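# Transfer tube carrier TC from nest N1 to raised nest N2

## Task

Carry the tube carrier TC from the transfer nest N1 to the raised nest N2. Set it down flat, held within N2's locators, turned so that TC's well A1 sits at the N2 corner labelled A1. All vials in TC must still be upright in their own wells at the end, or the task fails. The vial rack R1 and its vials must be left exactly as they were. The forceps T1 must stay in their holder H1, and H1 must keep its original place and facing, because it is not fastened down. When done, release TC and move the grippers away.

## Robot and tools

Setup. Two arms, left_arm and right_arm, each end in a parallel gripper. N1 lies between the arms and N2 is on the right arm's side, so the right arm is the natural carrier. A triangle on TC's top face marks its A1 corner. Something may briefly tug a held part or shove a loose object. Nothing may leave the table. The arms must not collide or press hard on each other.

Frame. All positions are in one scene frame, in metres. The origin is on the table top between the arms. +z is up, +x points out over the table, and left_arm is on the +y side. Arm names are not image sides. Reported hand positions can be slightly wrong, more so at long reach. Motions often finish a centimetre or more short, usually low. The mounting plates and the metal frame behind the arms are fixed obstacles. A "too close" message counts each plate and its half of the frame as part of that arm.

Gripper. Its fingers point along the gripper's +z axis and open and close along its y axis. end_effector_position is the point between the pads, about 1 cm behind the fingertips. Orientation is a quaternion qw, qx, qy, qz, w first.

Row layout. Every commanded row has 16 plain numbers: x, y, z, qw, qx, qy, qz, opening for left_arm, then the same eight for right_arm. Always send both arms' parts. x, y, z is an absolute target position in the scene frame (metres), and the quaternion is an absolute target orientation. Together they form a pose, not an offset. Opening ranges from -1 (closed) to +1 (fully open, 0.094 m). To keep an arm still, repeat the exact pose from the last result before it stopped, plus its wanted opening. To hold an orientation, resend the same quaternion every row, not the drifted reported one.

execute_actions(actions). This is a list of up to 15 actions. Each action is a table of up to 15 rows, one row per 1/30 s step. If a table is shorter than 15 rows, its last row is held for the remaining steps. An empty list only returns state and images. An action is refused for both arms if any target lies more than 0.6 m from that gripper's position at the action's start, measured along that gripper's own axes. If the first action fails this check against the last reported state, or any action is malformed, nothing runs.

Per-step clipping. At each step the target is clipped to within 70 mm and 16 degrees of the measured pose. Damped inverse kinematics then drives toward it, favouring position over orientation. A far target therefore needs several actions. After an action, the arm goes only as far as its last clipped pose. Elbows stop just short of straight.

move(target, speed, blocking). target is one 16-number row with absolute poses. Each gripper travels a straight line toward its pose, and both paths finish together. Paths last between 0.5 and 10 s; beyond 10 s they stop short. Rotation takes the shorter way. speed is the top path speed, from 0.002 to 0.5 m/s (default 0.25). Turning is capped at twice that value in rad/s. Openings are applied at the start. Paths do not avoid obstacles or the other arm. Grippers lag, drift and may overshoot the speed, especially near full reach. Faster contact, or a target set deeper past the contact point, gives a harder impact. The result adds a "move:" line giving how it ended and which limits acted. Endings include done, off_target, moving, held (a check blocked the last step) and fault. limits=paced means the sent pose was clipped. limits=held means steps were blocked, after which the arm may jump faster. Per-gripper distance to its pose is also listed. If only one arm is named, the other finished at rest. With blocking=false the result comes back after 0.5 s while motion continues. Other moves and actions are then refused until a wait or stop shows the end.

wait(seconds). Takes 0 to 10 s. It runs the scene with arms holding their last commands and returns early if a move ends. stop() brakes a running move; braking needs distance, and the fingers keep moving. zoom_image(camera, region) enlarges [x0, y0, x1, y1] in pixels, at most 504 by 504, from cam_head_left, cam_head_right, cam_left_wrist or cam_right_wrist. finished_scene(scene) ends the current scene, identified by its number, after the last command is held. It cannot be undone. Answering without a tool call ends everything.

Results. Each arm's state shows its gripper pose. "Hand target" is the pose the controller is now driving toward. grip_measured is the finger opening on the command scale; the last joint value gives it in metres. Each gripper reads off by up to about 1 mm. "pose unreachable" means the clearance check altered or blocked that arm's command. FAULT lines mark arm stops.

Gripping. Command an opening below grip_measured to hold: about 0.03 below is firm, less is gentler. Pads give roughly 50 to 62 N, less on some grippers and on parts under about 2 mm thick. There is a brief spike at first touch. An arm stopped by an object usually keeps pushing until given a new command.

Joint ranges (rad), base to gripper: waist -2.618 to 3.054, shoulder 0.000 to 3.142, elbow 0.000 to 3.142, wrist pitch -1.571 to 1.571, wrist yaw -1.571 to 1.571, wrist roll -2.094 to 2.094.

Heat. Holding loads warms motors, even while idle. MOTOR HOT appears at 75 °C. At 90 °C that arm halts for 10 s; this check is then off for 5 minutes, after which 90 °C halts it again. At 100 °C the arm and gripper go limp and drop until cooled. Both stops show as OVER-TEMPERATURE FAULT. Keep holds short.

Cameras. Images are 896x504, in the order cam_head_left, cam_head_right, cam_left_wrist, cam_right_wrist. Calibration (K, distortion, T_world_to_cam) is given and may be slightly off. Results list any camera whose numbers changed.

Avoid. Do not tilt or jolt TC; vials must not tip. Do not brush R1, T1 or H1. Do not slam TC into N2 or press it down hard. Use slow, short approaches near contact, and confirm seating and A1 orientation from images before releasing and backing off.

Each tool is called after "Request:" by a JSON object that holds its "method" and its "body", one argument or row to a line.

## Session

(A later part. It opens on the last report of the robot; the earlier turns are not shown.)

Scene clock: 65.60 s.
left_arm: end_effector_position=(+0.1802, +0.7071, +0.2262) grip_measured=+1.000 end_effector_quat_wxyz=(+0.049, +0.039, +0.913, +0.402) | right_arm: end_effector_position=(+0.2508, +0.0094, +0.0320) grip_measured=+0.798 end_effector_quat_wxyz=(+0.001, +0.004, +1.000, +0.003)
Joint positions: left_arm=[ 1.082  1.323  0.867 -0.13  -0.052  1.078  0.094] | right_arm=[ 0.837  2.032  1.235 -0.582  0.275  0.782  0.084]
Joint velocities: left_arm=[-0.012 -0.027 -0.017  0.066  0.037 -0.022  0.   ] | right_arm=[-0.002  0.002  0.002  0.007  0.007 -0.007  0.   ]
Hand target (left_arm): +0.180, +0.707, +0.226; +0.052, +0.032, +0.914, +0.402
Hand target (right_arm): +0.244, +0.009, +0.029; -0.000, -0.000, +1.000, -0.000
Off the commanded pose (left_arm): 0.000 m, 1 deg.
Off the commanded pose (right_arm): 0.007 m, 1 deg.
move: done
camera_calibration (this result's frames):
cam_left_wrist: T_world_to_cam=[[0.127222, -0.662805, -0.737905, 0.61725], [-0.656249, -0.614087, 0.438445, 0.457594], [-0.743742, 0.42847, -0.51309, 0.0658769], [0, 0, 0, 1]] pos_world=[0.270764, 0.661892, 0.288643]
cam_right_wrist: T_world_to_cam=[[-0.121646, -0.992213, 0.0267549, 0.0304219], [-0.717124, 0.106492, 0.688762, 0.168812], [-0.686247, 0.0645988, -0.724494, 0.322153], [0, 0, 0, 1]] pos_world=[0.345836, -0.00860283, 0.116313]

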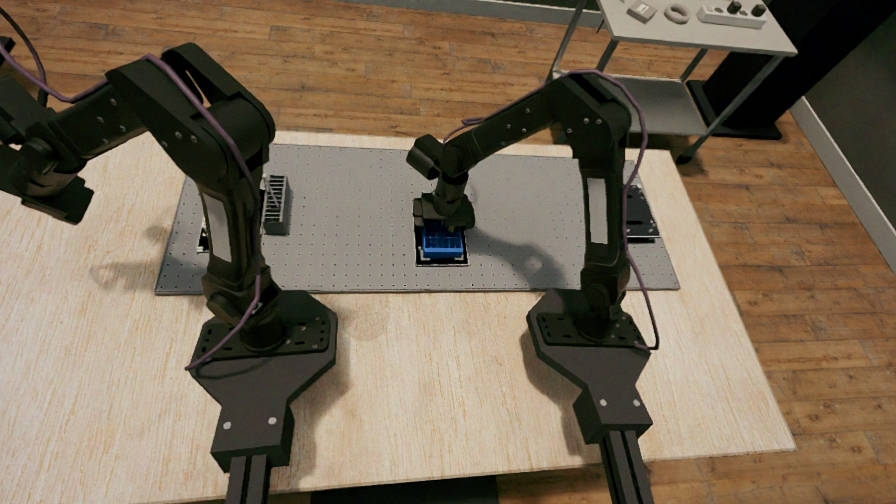

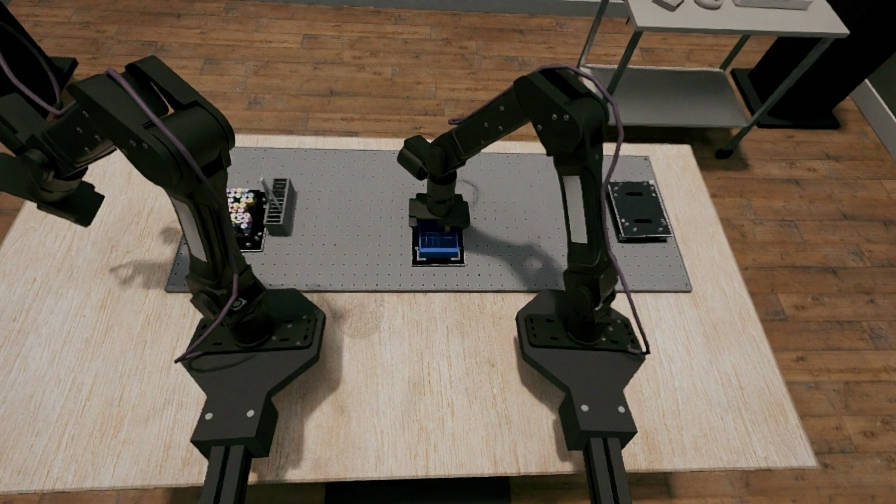

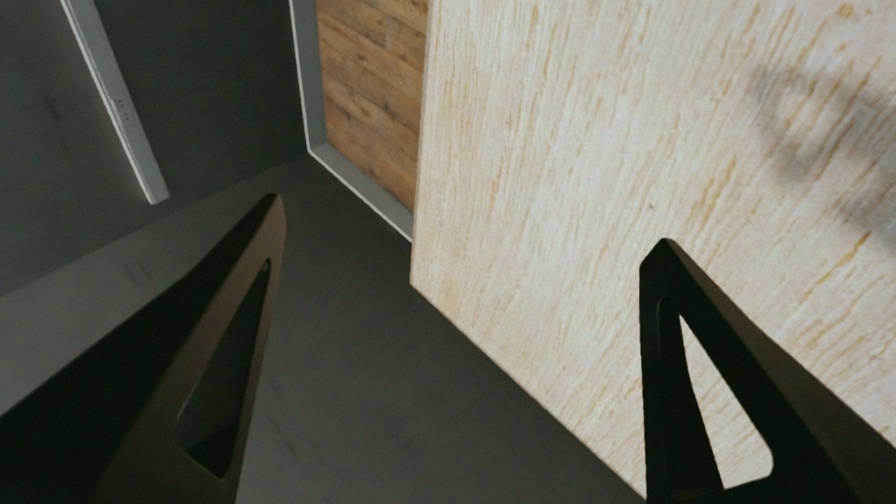

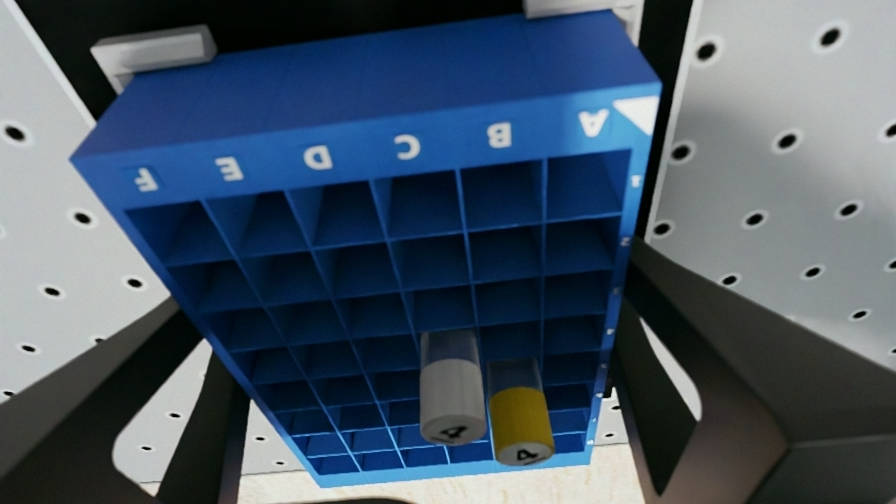

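Request:
{"method": "move", "body": {
  "target": [0.1802,0.7071,0.2262,0.052,0.032,0.914,0.402,1,0.25,0.009,0.13,0,0,1,0,0.75],
  "speed": 0.08
}}

Request:
{"method": "move", "body": {
  "target": [0.1802,0.7071,0.2262,0.052,0.032,0.914,0.402,1,0.31,-0.495,0.12,0,0,1,0,0.75],
  "speed": 0.15
}}

Request:
{"method": "zoom_image", "body": {
  "camera": "cam_head_left",
  "region": [560, 120, 720, 270]
}}

Scene clock: 74.83 s.
left_arm: end_effector_position=(+0.1802, +0.7071, +0.2262) grip_measured=+1.000 end_effector_quat_wxyz=(+0.050, +0.038, +0.913, +0.402) | right_arm: end_effector_position=(+0.2414, +0.0018, +0.1114) grip_measured=+0.798 end_effector_quat_wxyz=(-0.021, -0.004, +1.000, -0.014)
Joint positions: left_arm=[ 1.082  1.323  0.867 -0.13  -0.052  1.077  0.094] | right_arm=[ 0.9    1.877  1.342 -0.917  0.277  0.845  0.084]
Joint velocities: left_arm=[ 0.017 -0.012  0.012 -0.125 -0.051  0.022  0.   ] | right_arm=[ 0.002  0.007  0.017 -0.022 -0.051 -0.022  0.001]
Hand target (left_arm): +0.180, +0.707, +0.226; +0.052, +0.032, +0.914, +0.402
Hand target (right_arm): +0.250, +0.008, +0.130; +0.000, +0.000, +1.000, +0.001
Off the commanded pose (left_arm): 0.000 m, 1 deg.
Off the commanded pose (right_arm): 0.022 m, 3 deg.
move: off_target (right_arm)
camera_calibration (this result's frames):
cam_left_wrist: T_world_to_cam=[[0.127597, -0.662806, -0.737839, 0.617168], [-0.656214, -0.614235, 0.43829, 0.457727], [-0.743708, 0.428256, -0.513318, 0.0660738], [0, 0, 0, 1]] pos_world=[0.270758, 0.661919, 0.288671]
cam_right_wrist: T_world_to_cam=[[-0.103016, -0.992576, 0.0646582, 0.0108965], [-0.688679, 0.118077, 0.715387, 0.0982987], [-0.717711, 0.0291677, -0.69573, 0.378121], [0, 0, 0, 1]] pos_world=[0.3402, -0.0118201, 0.192044]

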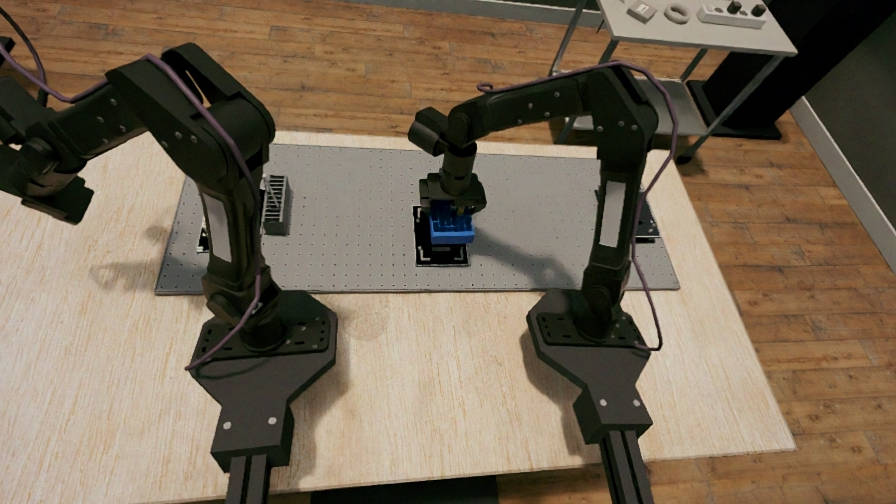

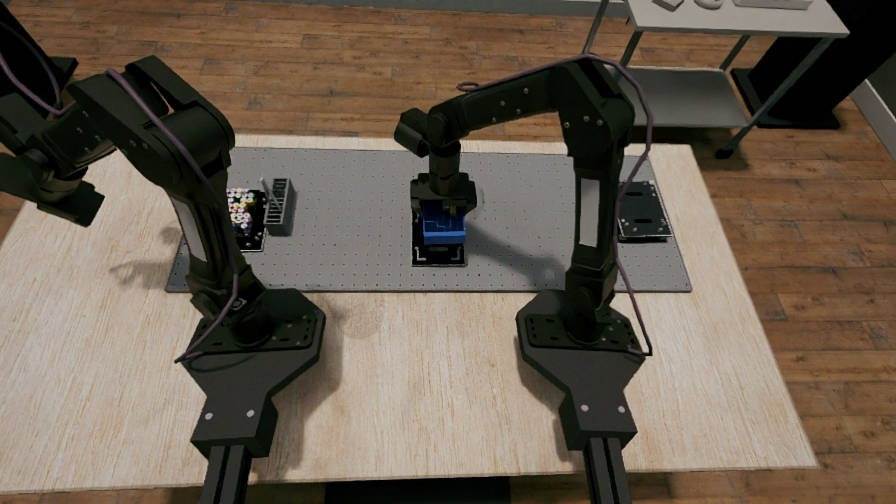

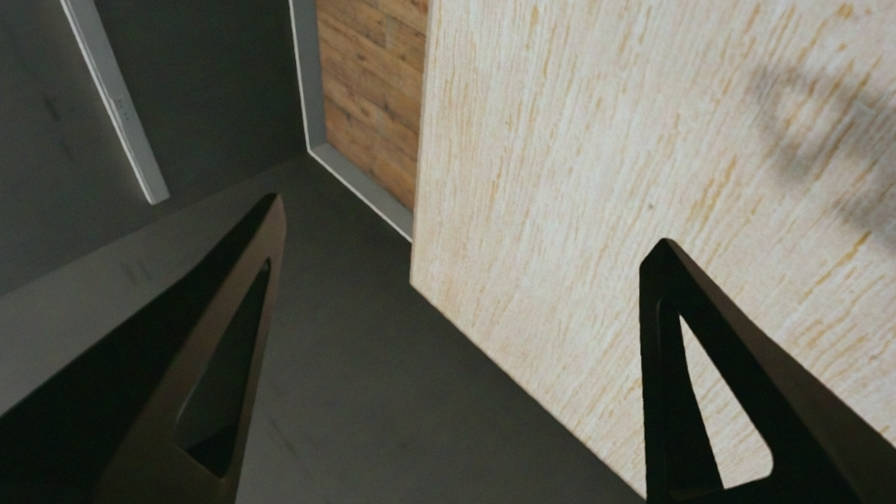

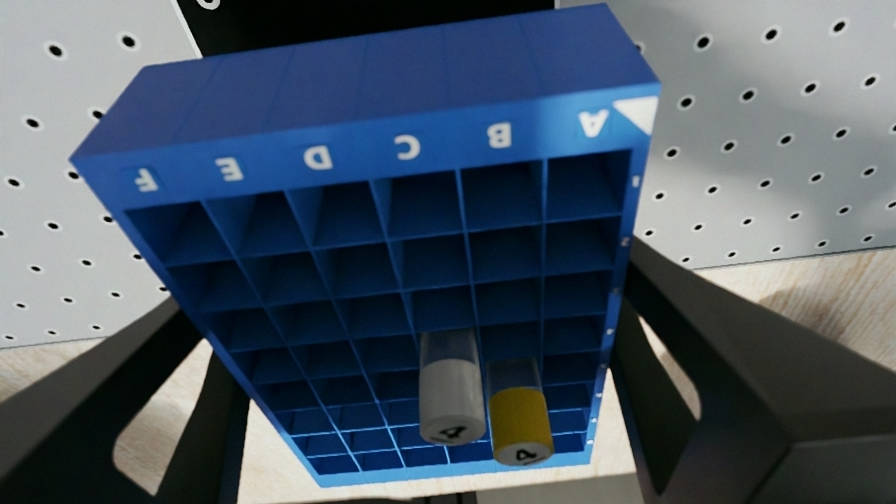

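Scene clock: 78.77 s.
left_arm: end_effector_position=(+0.1802, +0.7071, +0.2262) grip_measured=+1.000 end_effector_quat_wxyz=(+0.050, +0.038, +0.913, +0.402) | right_arm: end_effector_position=(+0.3050, -0.4945, +0.1109) grip_measured=+0.798 end_effector_quat_wxyz=(-0.020, +0.005, +1.000, +0.000)
Joint positions: left_arm=[ 1.082  1.323  0.867 -0.13  -0.052  1.077  0.094] | right_arm=[-0.661  1.864  1.524 -0.968 -0.135 -0.668  0.084]
Joint velocities: left_arm=[ 0.007 -0.027 -0.002 -0.037 -0.022  0.007  0.   ] | right_arm=[ 0.007 -0.012  0.012  0.066 -0.081 -0.007 -0.001]
Hand target (left_arm): +0.180, +0.707, +0.226; +0.052, +0.032, +0.914, +0.402
Hand target (right_arm): +0.312, -0.498, +0.118; -0.008, +0.000, +1.000, -0.001
Off the commanded pose (left_arm): 0.000 m, 1 deg.
Off the commanded pose (right_arm): 0.010 m, 2 deg.
move: done
camera_calibration (this result's frames):
cam_left_wrist: T_world_to_cam=[[0.127597, -0.662806, -0.737839, 0.617168], [-0.656214, -0.614235, 0.43829, 0.457727], [-0.743708, 0.428256, -0.513318, 0.0660738], [0, 0, 0, 1]] pos_world=[0.270758, 0.661919, 0.288671]
cam_right_wrist: T_world_to_cam=[[-0.122096, -0.991864, 0.0360411, -0.465774], [-0.688263, 0.110775, 0.716954, 0.197194], [-0.715113, 0.0627316, -0.696189, 0.453786], [0, 0, 0, 1]] pos_world=[0.40336, -0.512295, 0.191329]

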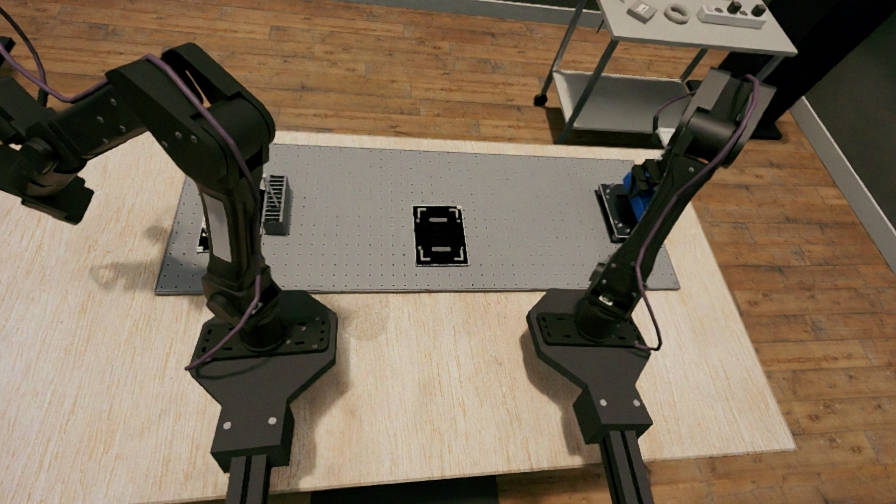

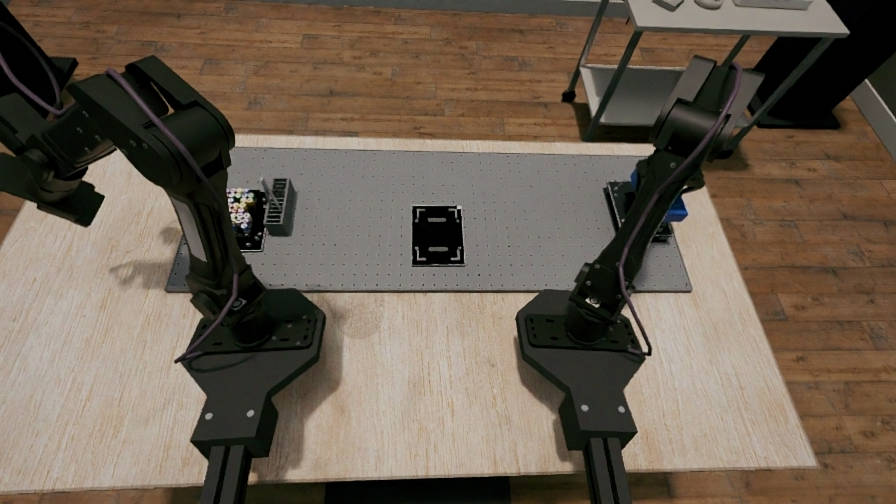

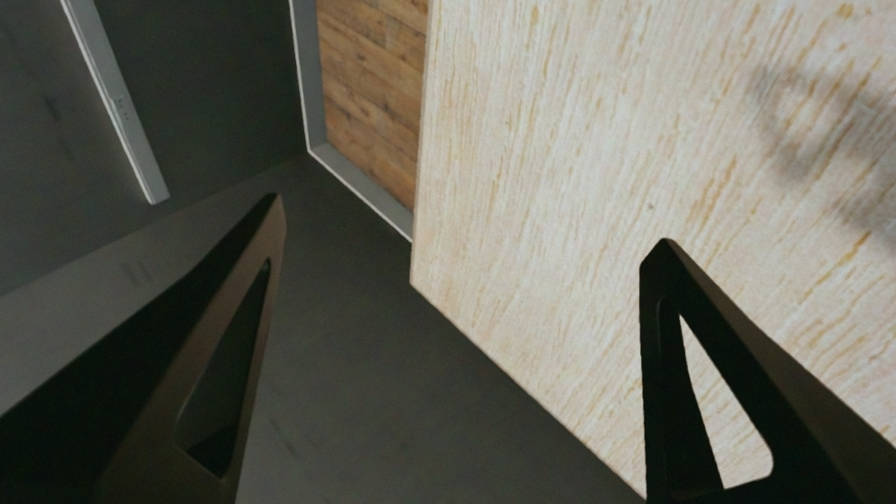

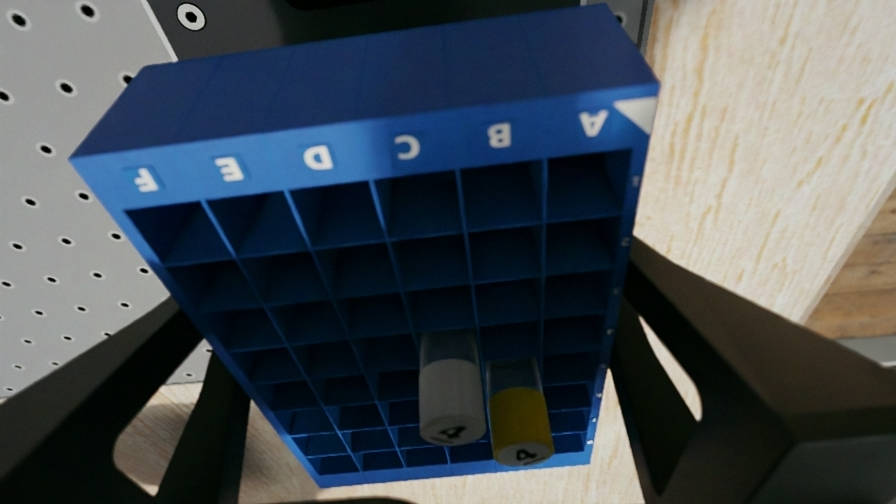

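Region (560, 120, 720, 270) of cam_head_left's 896x504 image, scaled by 3.150, with more detail than that image has; it fills the top 472 rows of this view, and the rest is white.

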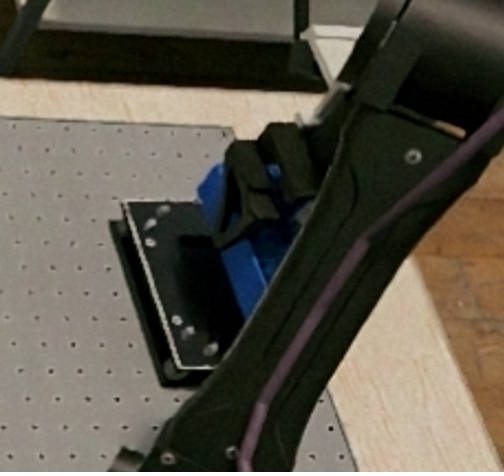

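Request:
{"method": "move", "body": {
  "target": [0.1802,0.7071,0.2262,0.052,0.032,0.914,0.402,1,0.322,-0.50,0.095,0,0,1,0,0.75],
  "speed": 0.03
}}

Request:
{"method": "zoom_image", "body": {
  "camera": "cam_head_left",
  "region": [580, 160, 680, 255]
}}

Scene clock: 90.13 s.
left_arm: end_effector_position=(+0.1802, +0.7071, +0.2262) grip_measured=+1.000 end_effector_quat_wxyz=(+0.049, +0.039, +0.913, +0.402) | right_arm: end_effector_position=(+0.3100, -0.4958, +0.0896) grip_measured=+0.798 end_effector_quat_wxyz=(-0.019, +0.000, +1.000, +0.007)
Joint positions: left_arm=[ 1.082  1.323  0.867 -0.13  -0.052  1.078  0.094] | right_arm=[-0.652  1.919  1.524 -0.918 -0.144 -0.67   0.084]
Joint velocities: left_arm=[-0.012  0.012 -0.007 -0.11   0.007  0.051  0.   ] | right_arm=[ 0.002 -0.002 -0.017  0.081  0.051  0.022  0.   ]
Hand target (left_arm): +0.180, +0.707, +0.226; +0.052, +0.032, +0.914, +0.402
Hand target (right_arm): +0.322, -0.499, +0.095; +0.000, -0.000, +1.000, +0.001
Off the commanded pose (left_arm): 0.000 m, 1 deg.
Off the commanded pose (right_arm): 0.014 m, 2 deg.
move: off_target (right_arm)
camera_calibration (this result's frames):
cam_left_wrist: T_world_to_cam=[[0.127222, -0.662805, -0.737905, 0.61725], [-0.656249, -0.614087, 0.438445, 0.457594], [-0.743742, 0.42847, -0.51309, 0.0658769], [0, 0, 0, 1]] pos_world=[0.270764, 0.661892, 0.288643]
cam_right_wrist: T_world_to_cam=[[-0.112738, -0.993347, 0.023511, -0.468202], [-0.690502, 0.0953381, 0.71702, 0.209062], [-0.714491, 0.0646011, -0.696656, 0.443379], [0, 0, 0, 1]] pos_world=[0.408364, -0.513661, 0.169989]

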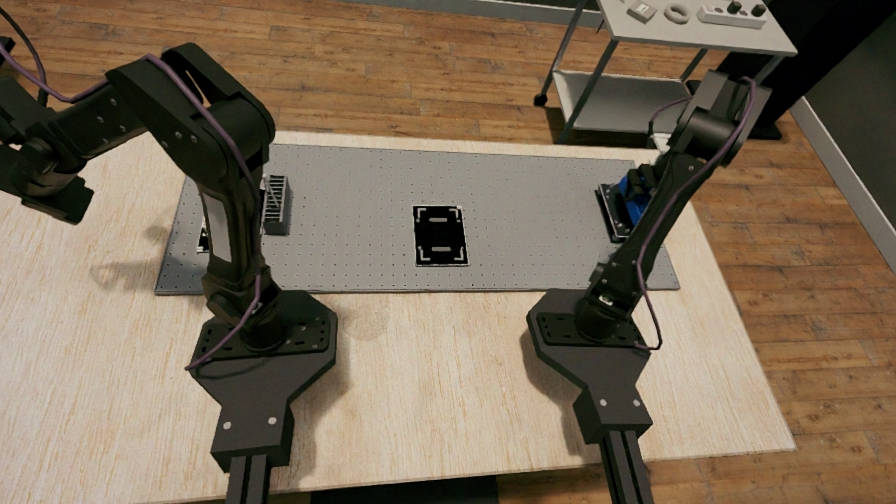

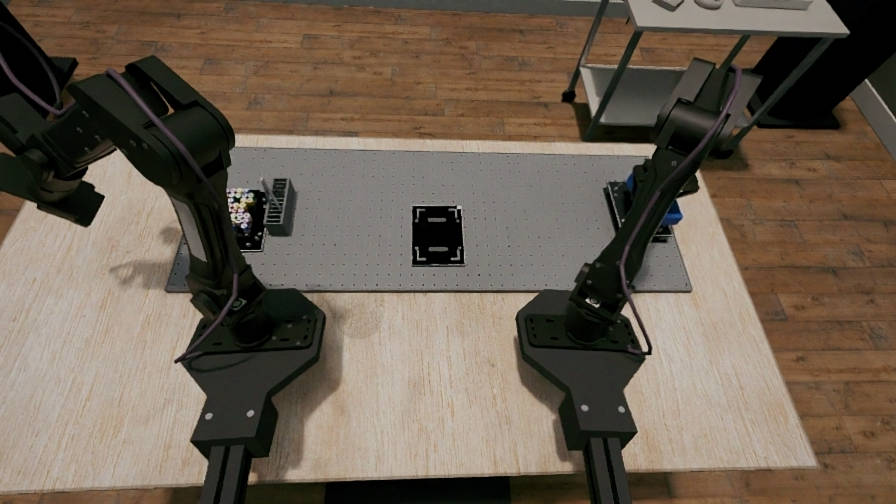

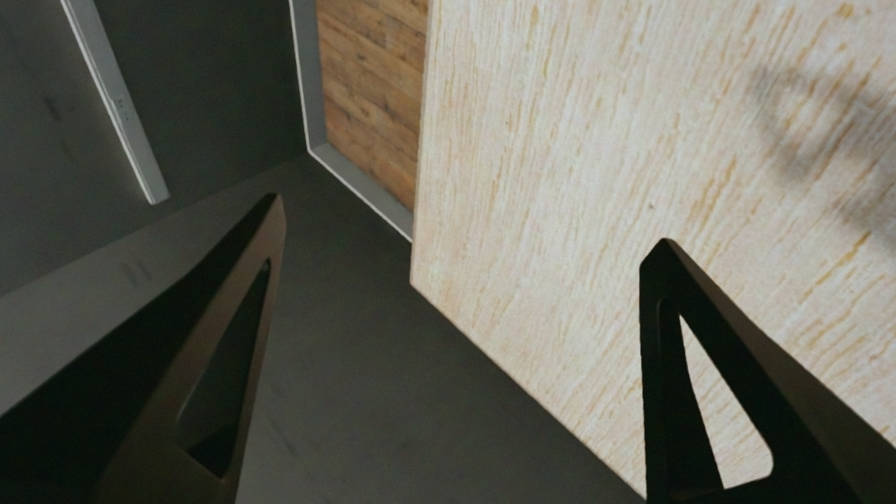

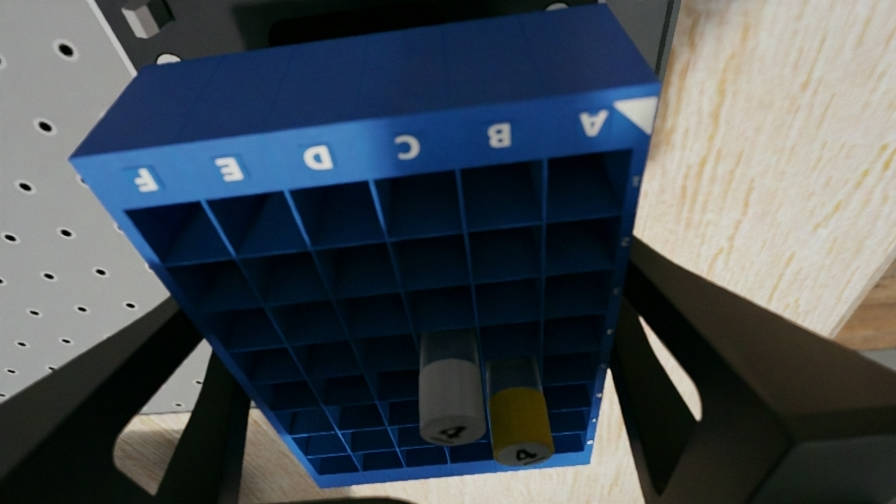

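Region (580, 160, 680, 255) of cam_head_left's 896x504 image, scaled by 5.040, with more detail than that image has; it fills the top 479 rows of this view, and the rest is white.

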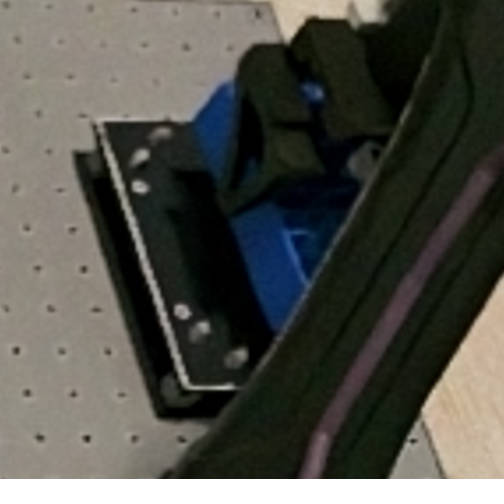

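Request:
{"method": "move", "body": {
  "target": [0.1802,0.7071,0.2262,0.052,0.032,0.914,0.402,1,0.333,-0.49,0.09,0.018,0,1,0,0.75],
  "speed": 0.03
}}

Request:
{"method": "zoom_image", "body": {
  "camera": "cam_head_left",
  "region": [580, 160, 680, 255]
}}

Scene clock: 103.83 s.
left_arm: end_effector_position=(+0.1802, +0.7071, +0.2262) grip_measured=+1.000 end_effector_quat_wxyz=(+0.050, +0.038, +0.913, +0.402) | right_arm: end_effector_position=(+0.3289, -0.4916, +0.0877) grip_measured=+0.798 end_effector_quat_wxyz=(+0.007, -0.003, +1.000, -0.000)
Joint positions: left_arm=[ 1.082  1.323  0.867 -0.13  -0.052  1.077  0.094] | right_arm=[-0.622  1.919  1.524 -0.864 -0.156 -0.639  0.084]
Joint velocities: left_arm=[-0.027 -0.007  0.002 -0.081 -0.066 -0.007  0.   ] | right_arm=[ 0.002 -0.007 -0.007 -0.037  0.007 -0.051 -0.   ]
Hand target (left_arm): +0.180, +0.707, +0.226; +0.052, +0.032, +0.914, +0.402
Hand target (right_arm): +0.333, -0.490, +0.090; +0.018, +0.000, +1.000, +0.001
Off the commanded pose (left_arm): 0.000 m, 1 deg.
Off the commanded pose (right_arm): 0.005 m, 1 deg.
move: done
camera_calibration (this result's frames):
cam_left_wrist: T_world_to_cam=[[0.127597, -0.662806, -0.737839, 0.617168], [-0.656214, -0.614235, 0.43829, 0.457727], [-0.743708, 0.428256, -0.513318, 0.0660738], [0, 0, 0, 1]] pos_world=[0.270758, 0.661919, 0.288671]
cam_right_wrist: T_world_to_cam=[[-0.108546, -0.993602, 0.03119, -0.464063], [-0.727156, 0.100754, 0.679038, 0.241157], [-0.677836, 0.051027, -0.73344, 0.439839], [0, 0, 0, 1]] pos_world=[0.423125, -0.507835, 0.173315]

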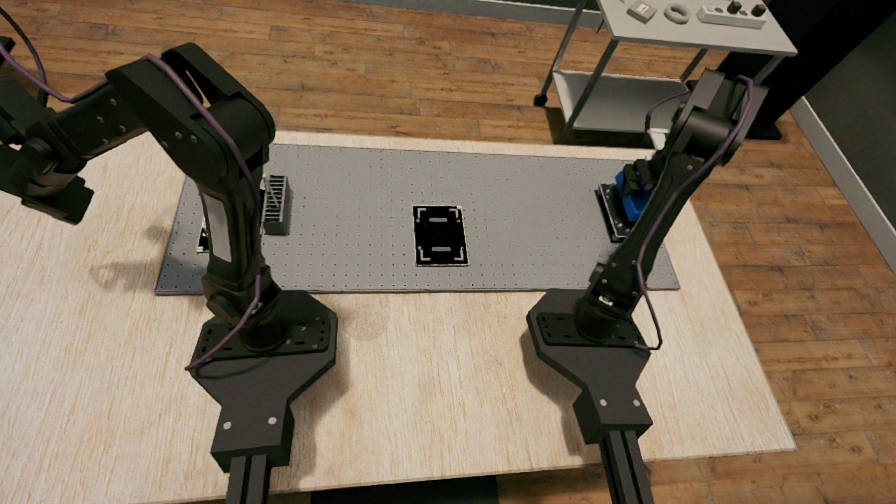

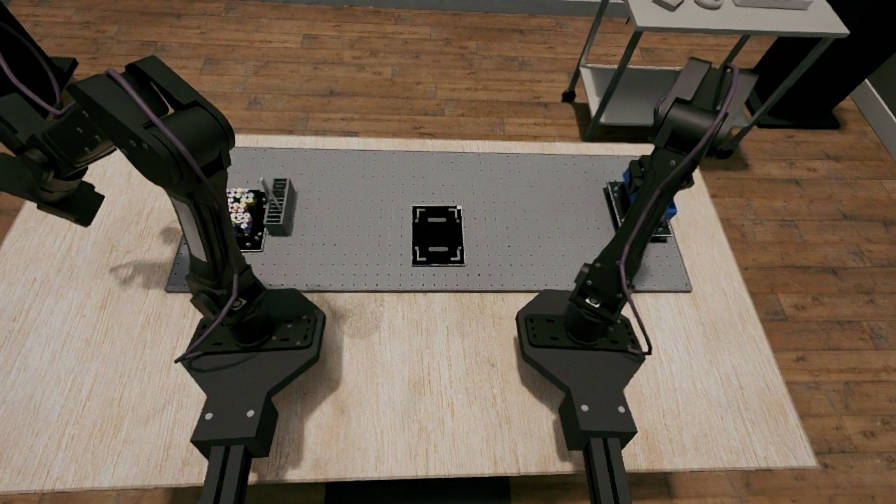

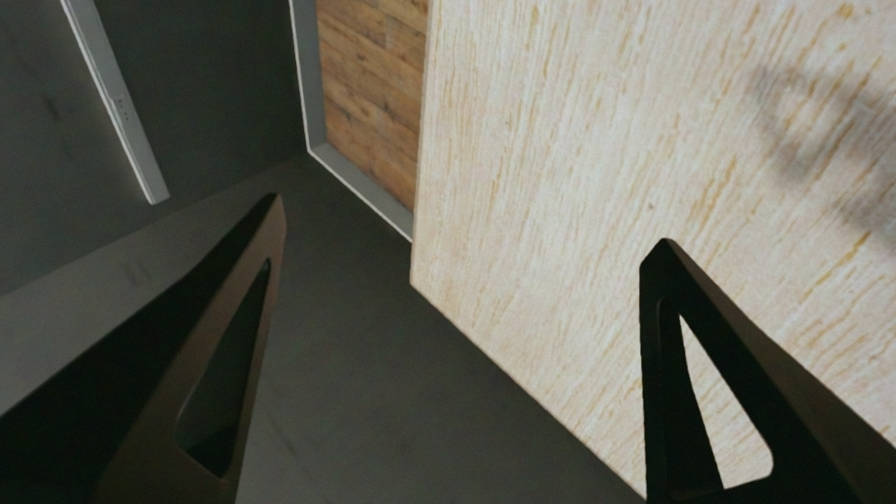

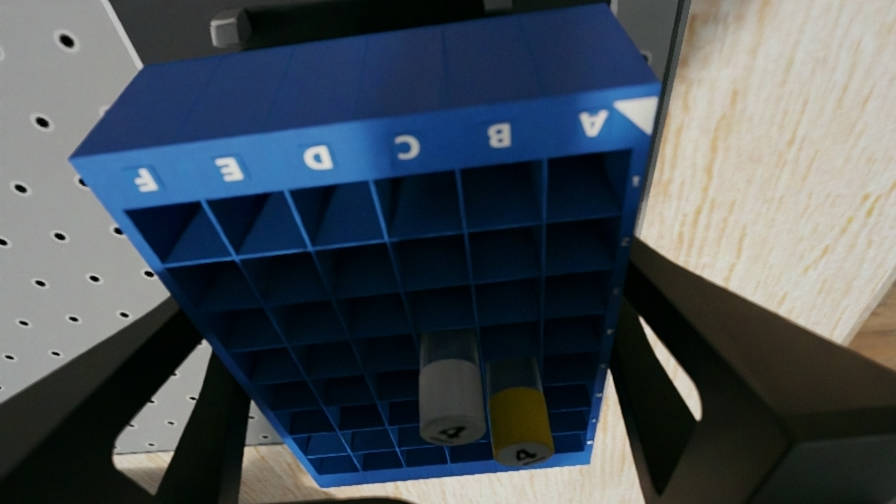

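Region (580, 160, 680, 255) of cam_head_left's 896x504 image, scaled by 5.040, with more detail than that image has; it fills the top 479 rows of this view, and the rest is white.

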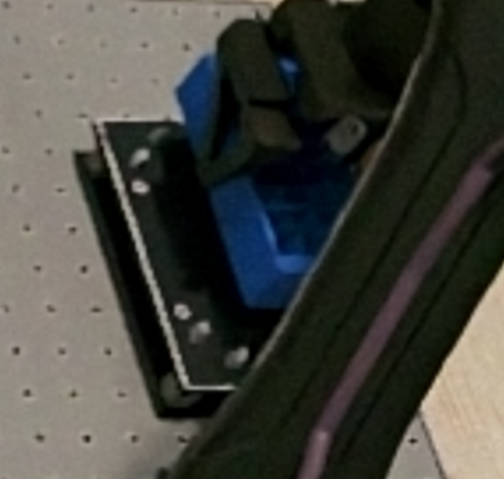

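Request:
{"method": "move", "body": {
  "target": [0.1802,0.7071,0.2262,0.052,0.032,0.914,0.402,1,0.319,-0.485,0.076,0.005,0,1,0,0.75],
  "speed": 0.02
}}

Request:
{"method": "zoom_image", "body": {
  "camera": "cam_head_left",
  "region": [580, 160, 680, 255]
}}

Scene clock: 112.97 s.
left_arm: end_effector_position=(+0.1802, +0.7071, +0.2262) grip_measured=+1.000 end_effector_quat_wxyz=(+0.049, +0.039, +0.913, +0.402) | right_arm: end_effector_position=(+0.3144, -0.4839, +0.0714) grip_measured=+0.798 end_effector_quat_wxyz=(-0.005, +0.000, +1.000, +0.009)
Joint positions: left_arm=[ 1.082  1.323  0.867 -0.13  -0.052  1.078  0.094] | right_arm=[-0.622  1.919  1.45  -0.82  -0.156 -0.638  0.084]
Joint velocities: left_arm=[-0.002 -0.012  0.017  0.11  -0.007 -0.007  0.   ] | right_arm=[ 0.002  0.007 -0.002 -0.066  0.051 -0.11   0.   ]
Hand target (left_arm): +0.180, +0.707, +0.226; +0.052, +0.032, +0.914, +0.402
Hand target (right_arm): +0.319, -0.485, +0.076; +0.005, +0.000, +1.000, +0.000
Off the commanded pose (left_arm): 0.000 m, 1 deg.
Off the commanded pose (right_arm): 0.007 m, 2 deg.
move: done
camera_calibration (this result's frames):
cam_left_wrist: T_world_to_cam=[[0.127222, -0.662805, -0.737905, 0.61725], [-0.656249, -0.614087, 0.438445, 0.457594], [-0.743742, 0.42847, -0.51309, 0.0658769], [0, 0, 0, 1]] pos_world=[0.270764, 0.661892, 0.288643]
cam_right_wrist: T_world_to_cam=[[-0.113523, -0.993402, 0.0162769, -0.454749], [-0.71009, 0.0925837, 0.697997, 0.230213], [-0.694899, 0.0676807, -0.715915, 0.429781], [0, 0, 0, 1]] pos_world=[0.410502, -0.50215, 0.1544]

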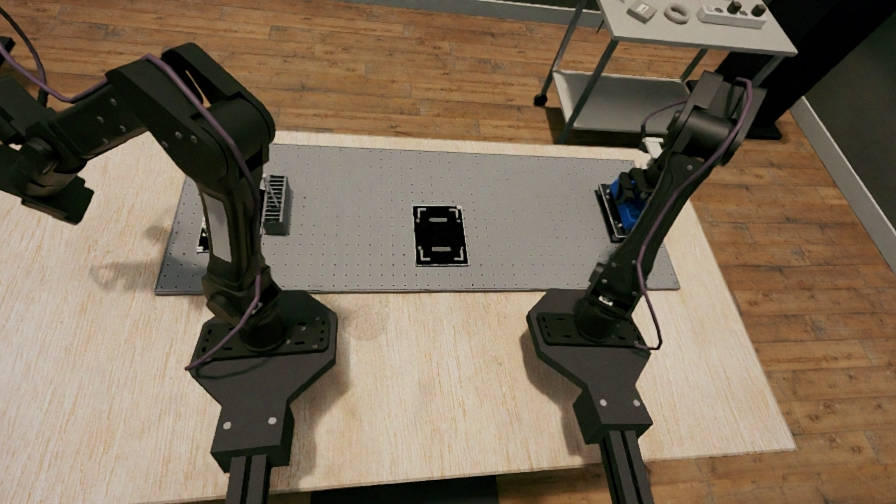

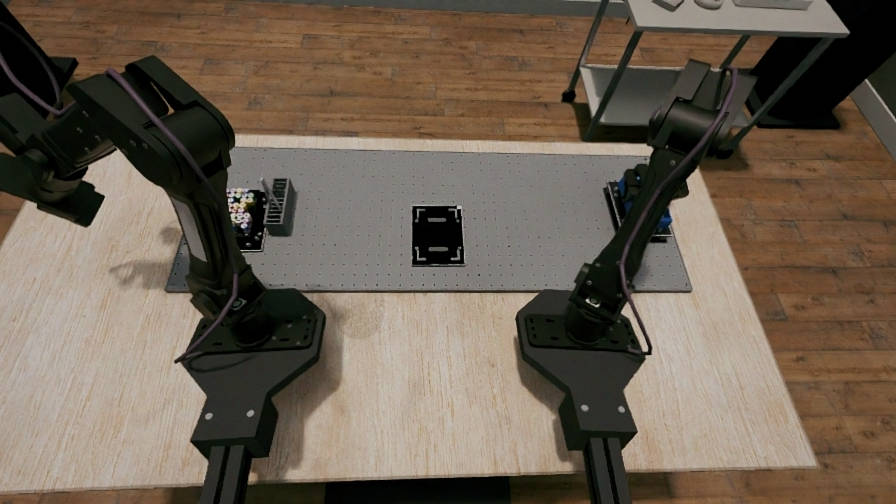

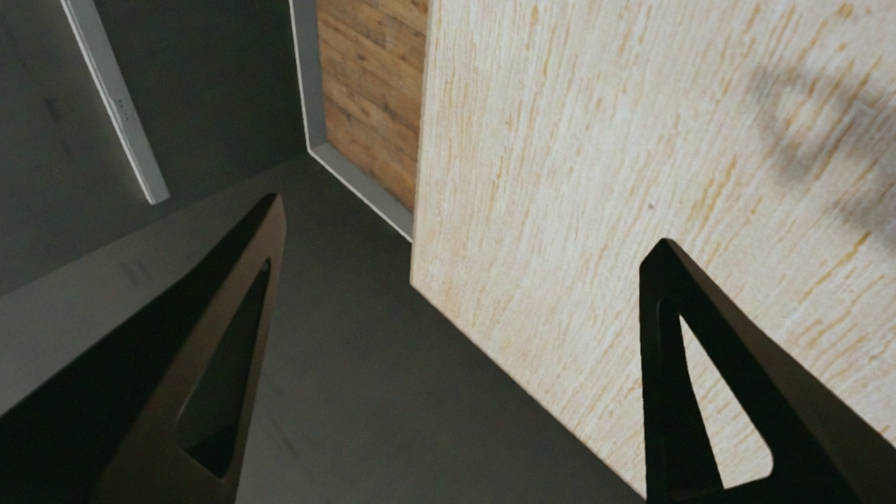

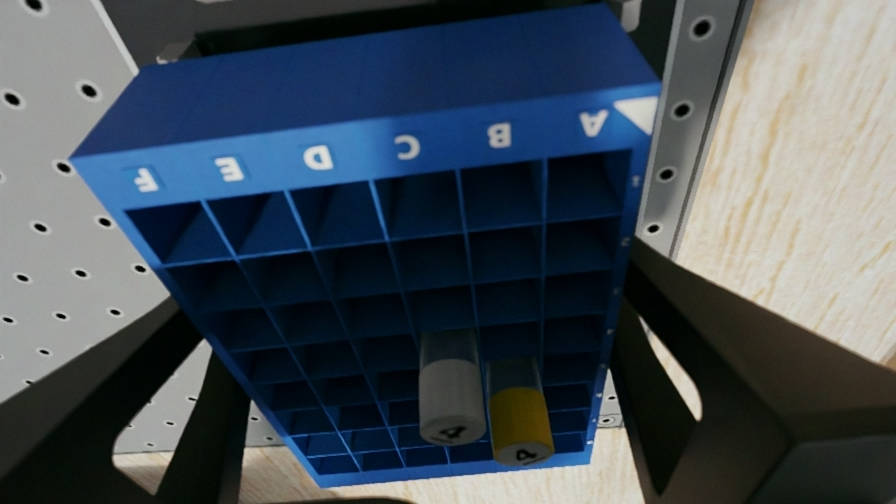

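Region (580, 160, 680, 255) of cam_head_left's 896x504 image, scaled by 5.040, with more detail than that image has; it fills the top 479 rows of this view, and the rest is white.

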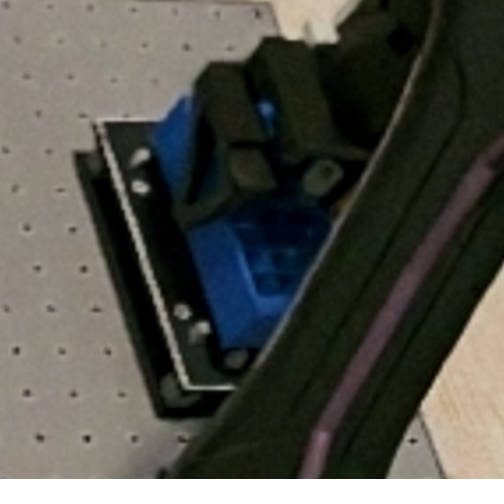

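Request:
{"method": "move", "body": {
  "target": [0.1802,0.7071,0.2262,0.052,0.032,0.914,0.402,1,0.327,-0.49,0.069,0.01,0,1,0,0.75],
  "speed": 0.015
}}

Request:
{"method": "zoom_image", "body": {
  "camera": "cam_head_left",
  "region": [580, 160, 680, 255]
}}

Scene clock: 122.13 s.
left_arm: end_effector_position=(+0.1802, +0.7071, +0.2262) grip_measured=+1.000 end_effector_quat_wxyz=(+0.049, +0.039, +0.913, +0.402) | right_arm: end_effector_position=(+0.3137, -0.4842, +0.0655) grip_measured=+0.798 end_effector_quat_wxyz=(-0.008, +0.001, +1.000, +0.010)
Joint positions: left_arm=[ 1.082  1.323  0.867 -0.13  -0.052  1.078  0.094] | right_arm=[-0.621  1.935  1.45  -0.811 -0.154 -0.637  0.084]
Joint velocities: left_arm=[-0.017 -0.002 -0.002  0.007 -0.022 -0.037  0.   ] | right_arm=[-0.012 -0.002 -0.002  0.11  -0.081 -0.022 -0.   ]
Hand target (left_arm): +0.180, +0.707, +0.226; +0.052, +0.032, +0.914, +0.402
Hand target (right_arm): +0.327, -0.490, +0.069; +0.010, -0.000, +1.000, +0.000
Off the commanded pose (left_arm): 0.000 m, 1 deg.
Off the commanded pose (right_arm): 0.015 m, 2 deg.
move: off_target (right_arm)
camera_calibration (this result's frames):
cam_left_wrist: T_world_to_cam=[[0.127222, -0.662805, -0.737905, 0.61725], [-0.656249, -0.614087, 0.438445, 0.457594], [-0.743742, 0.42847, -0.51309, 0.0658769], [0, 0, 0, 1]] pos_world=[0.270764, 0.661892, 0.288643]
cam_right_wrist: T_world_to_cam=[[-0.114397, -0.993331, 0.0143817, -0.454659], [-0.705623, 0.091436, 0.702664, 0.231565], [-0.699293, 0.0702342, -0.711377, 0.427409], [0, 0, 0, 1]] pos_world=[0.41027, -0.502819, 0.147875]

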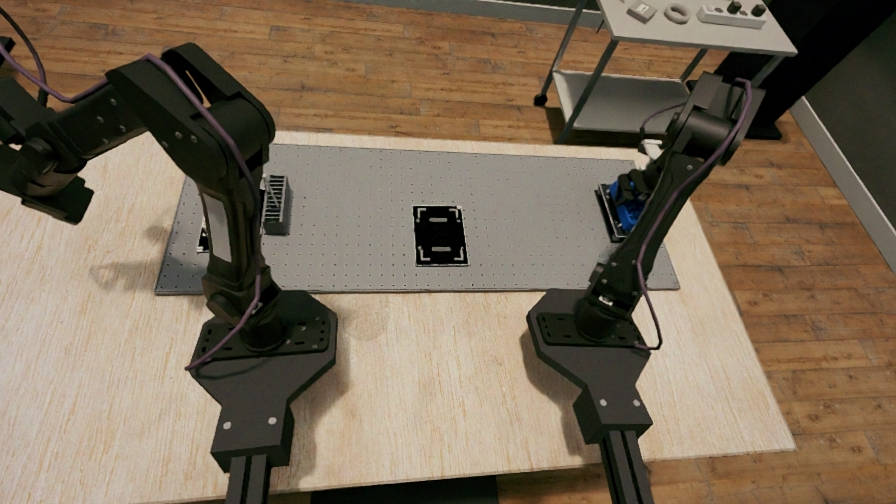

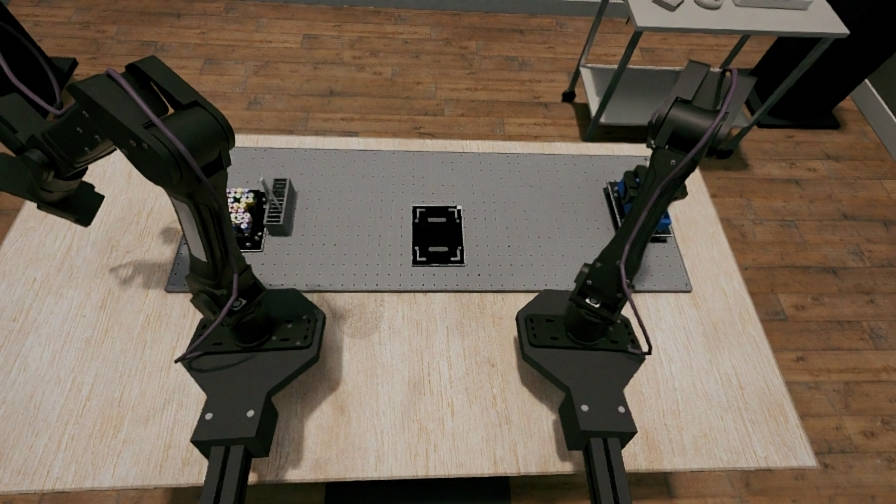

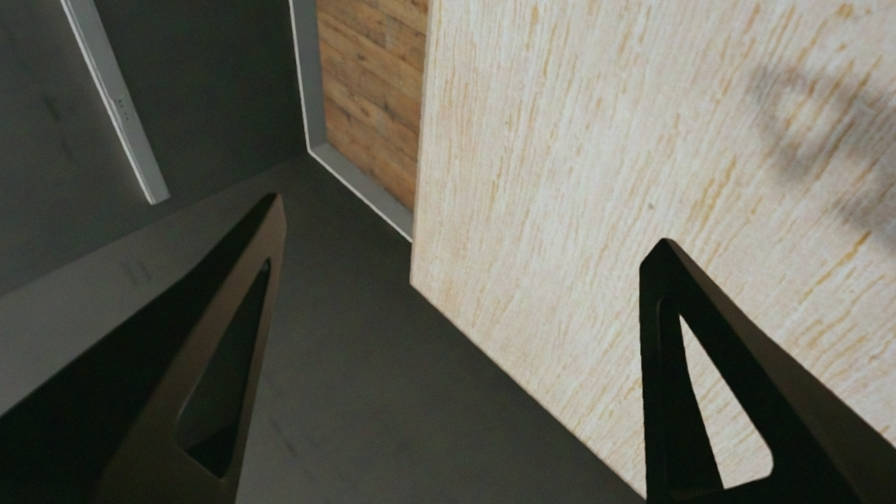

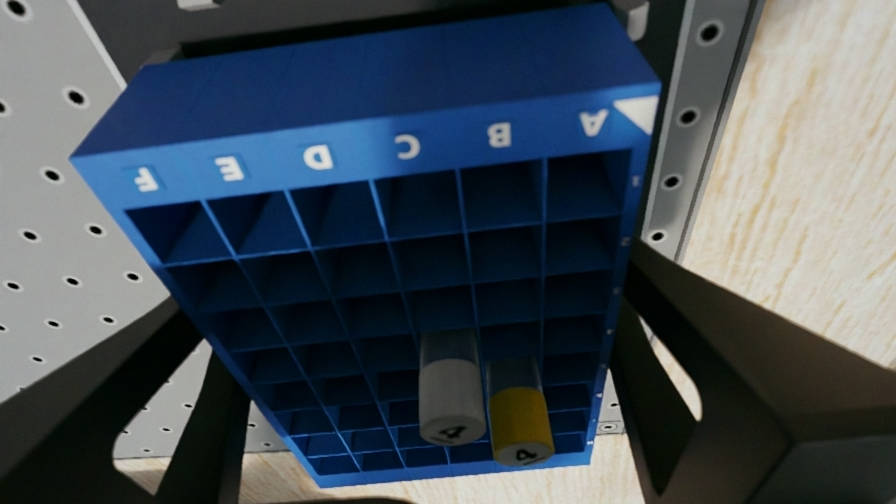

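Region (580, 160, 680, 255) of cam_head_left's 896x504 image, scaled by 5.040, with more detail than that image has; it fills the top 479 rows of this view, and the rest is white.

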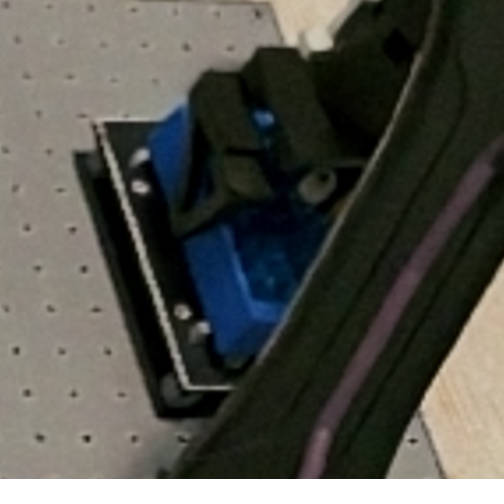

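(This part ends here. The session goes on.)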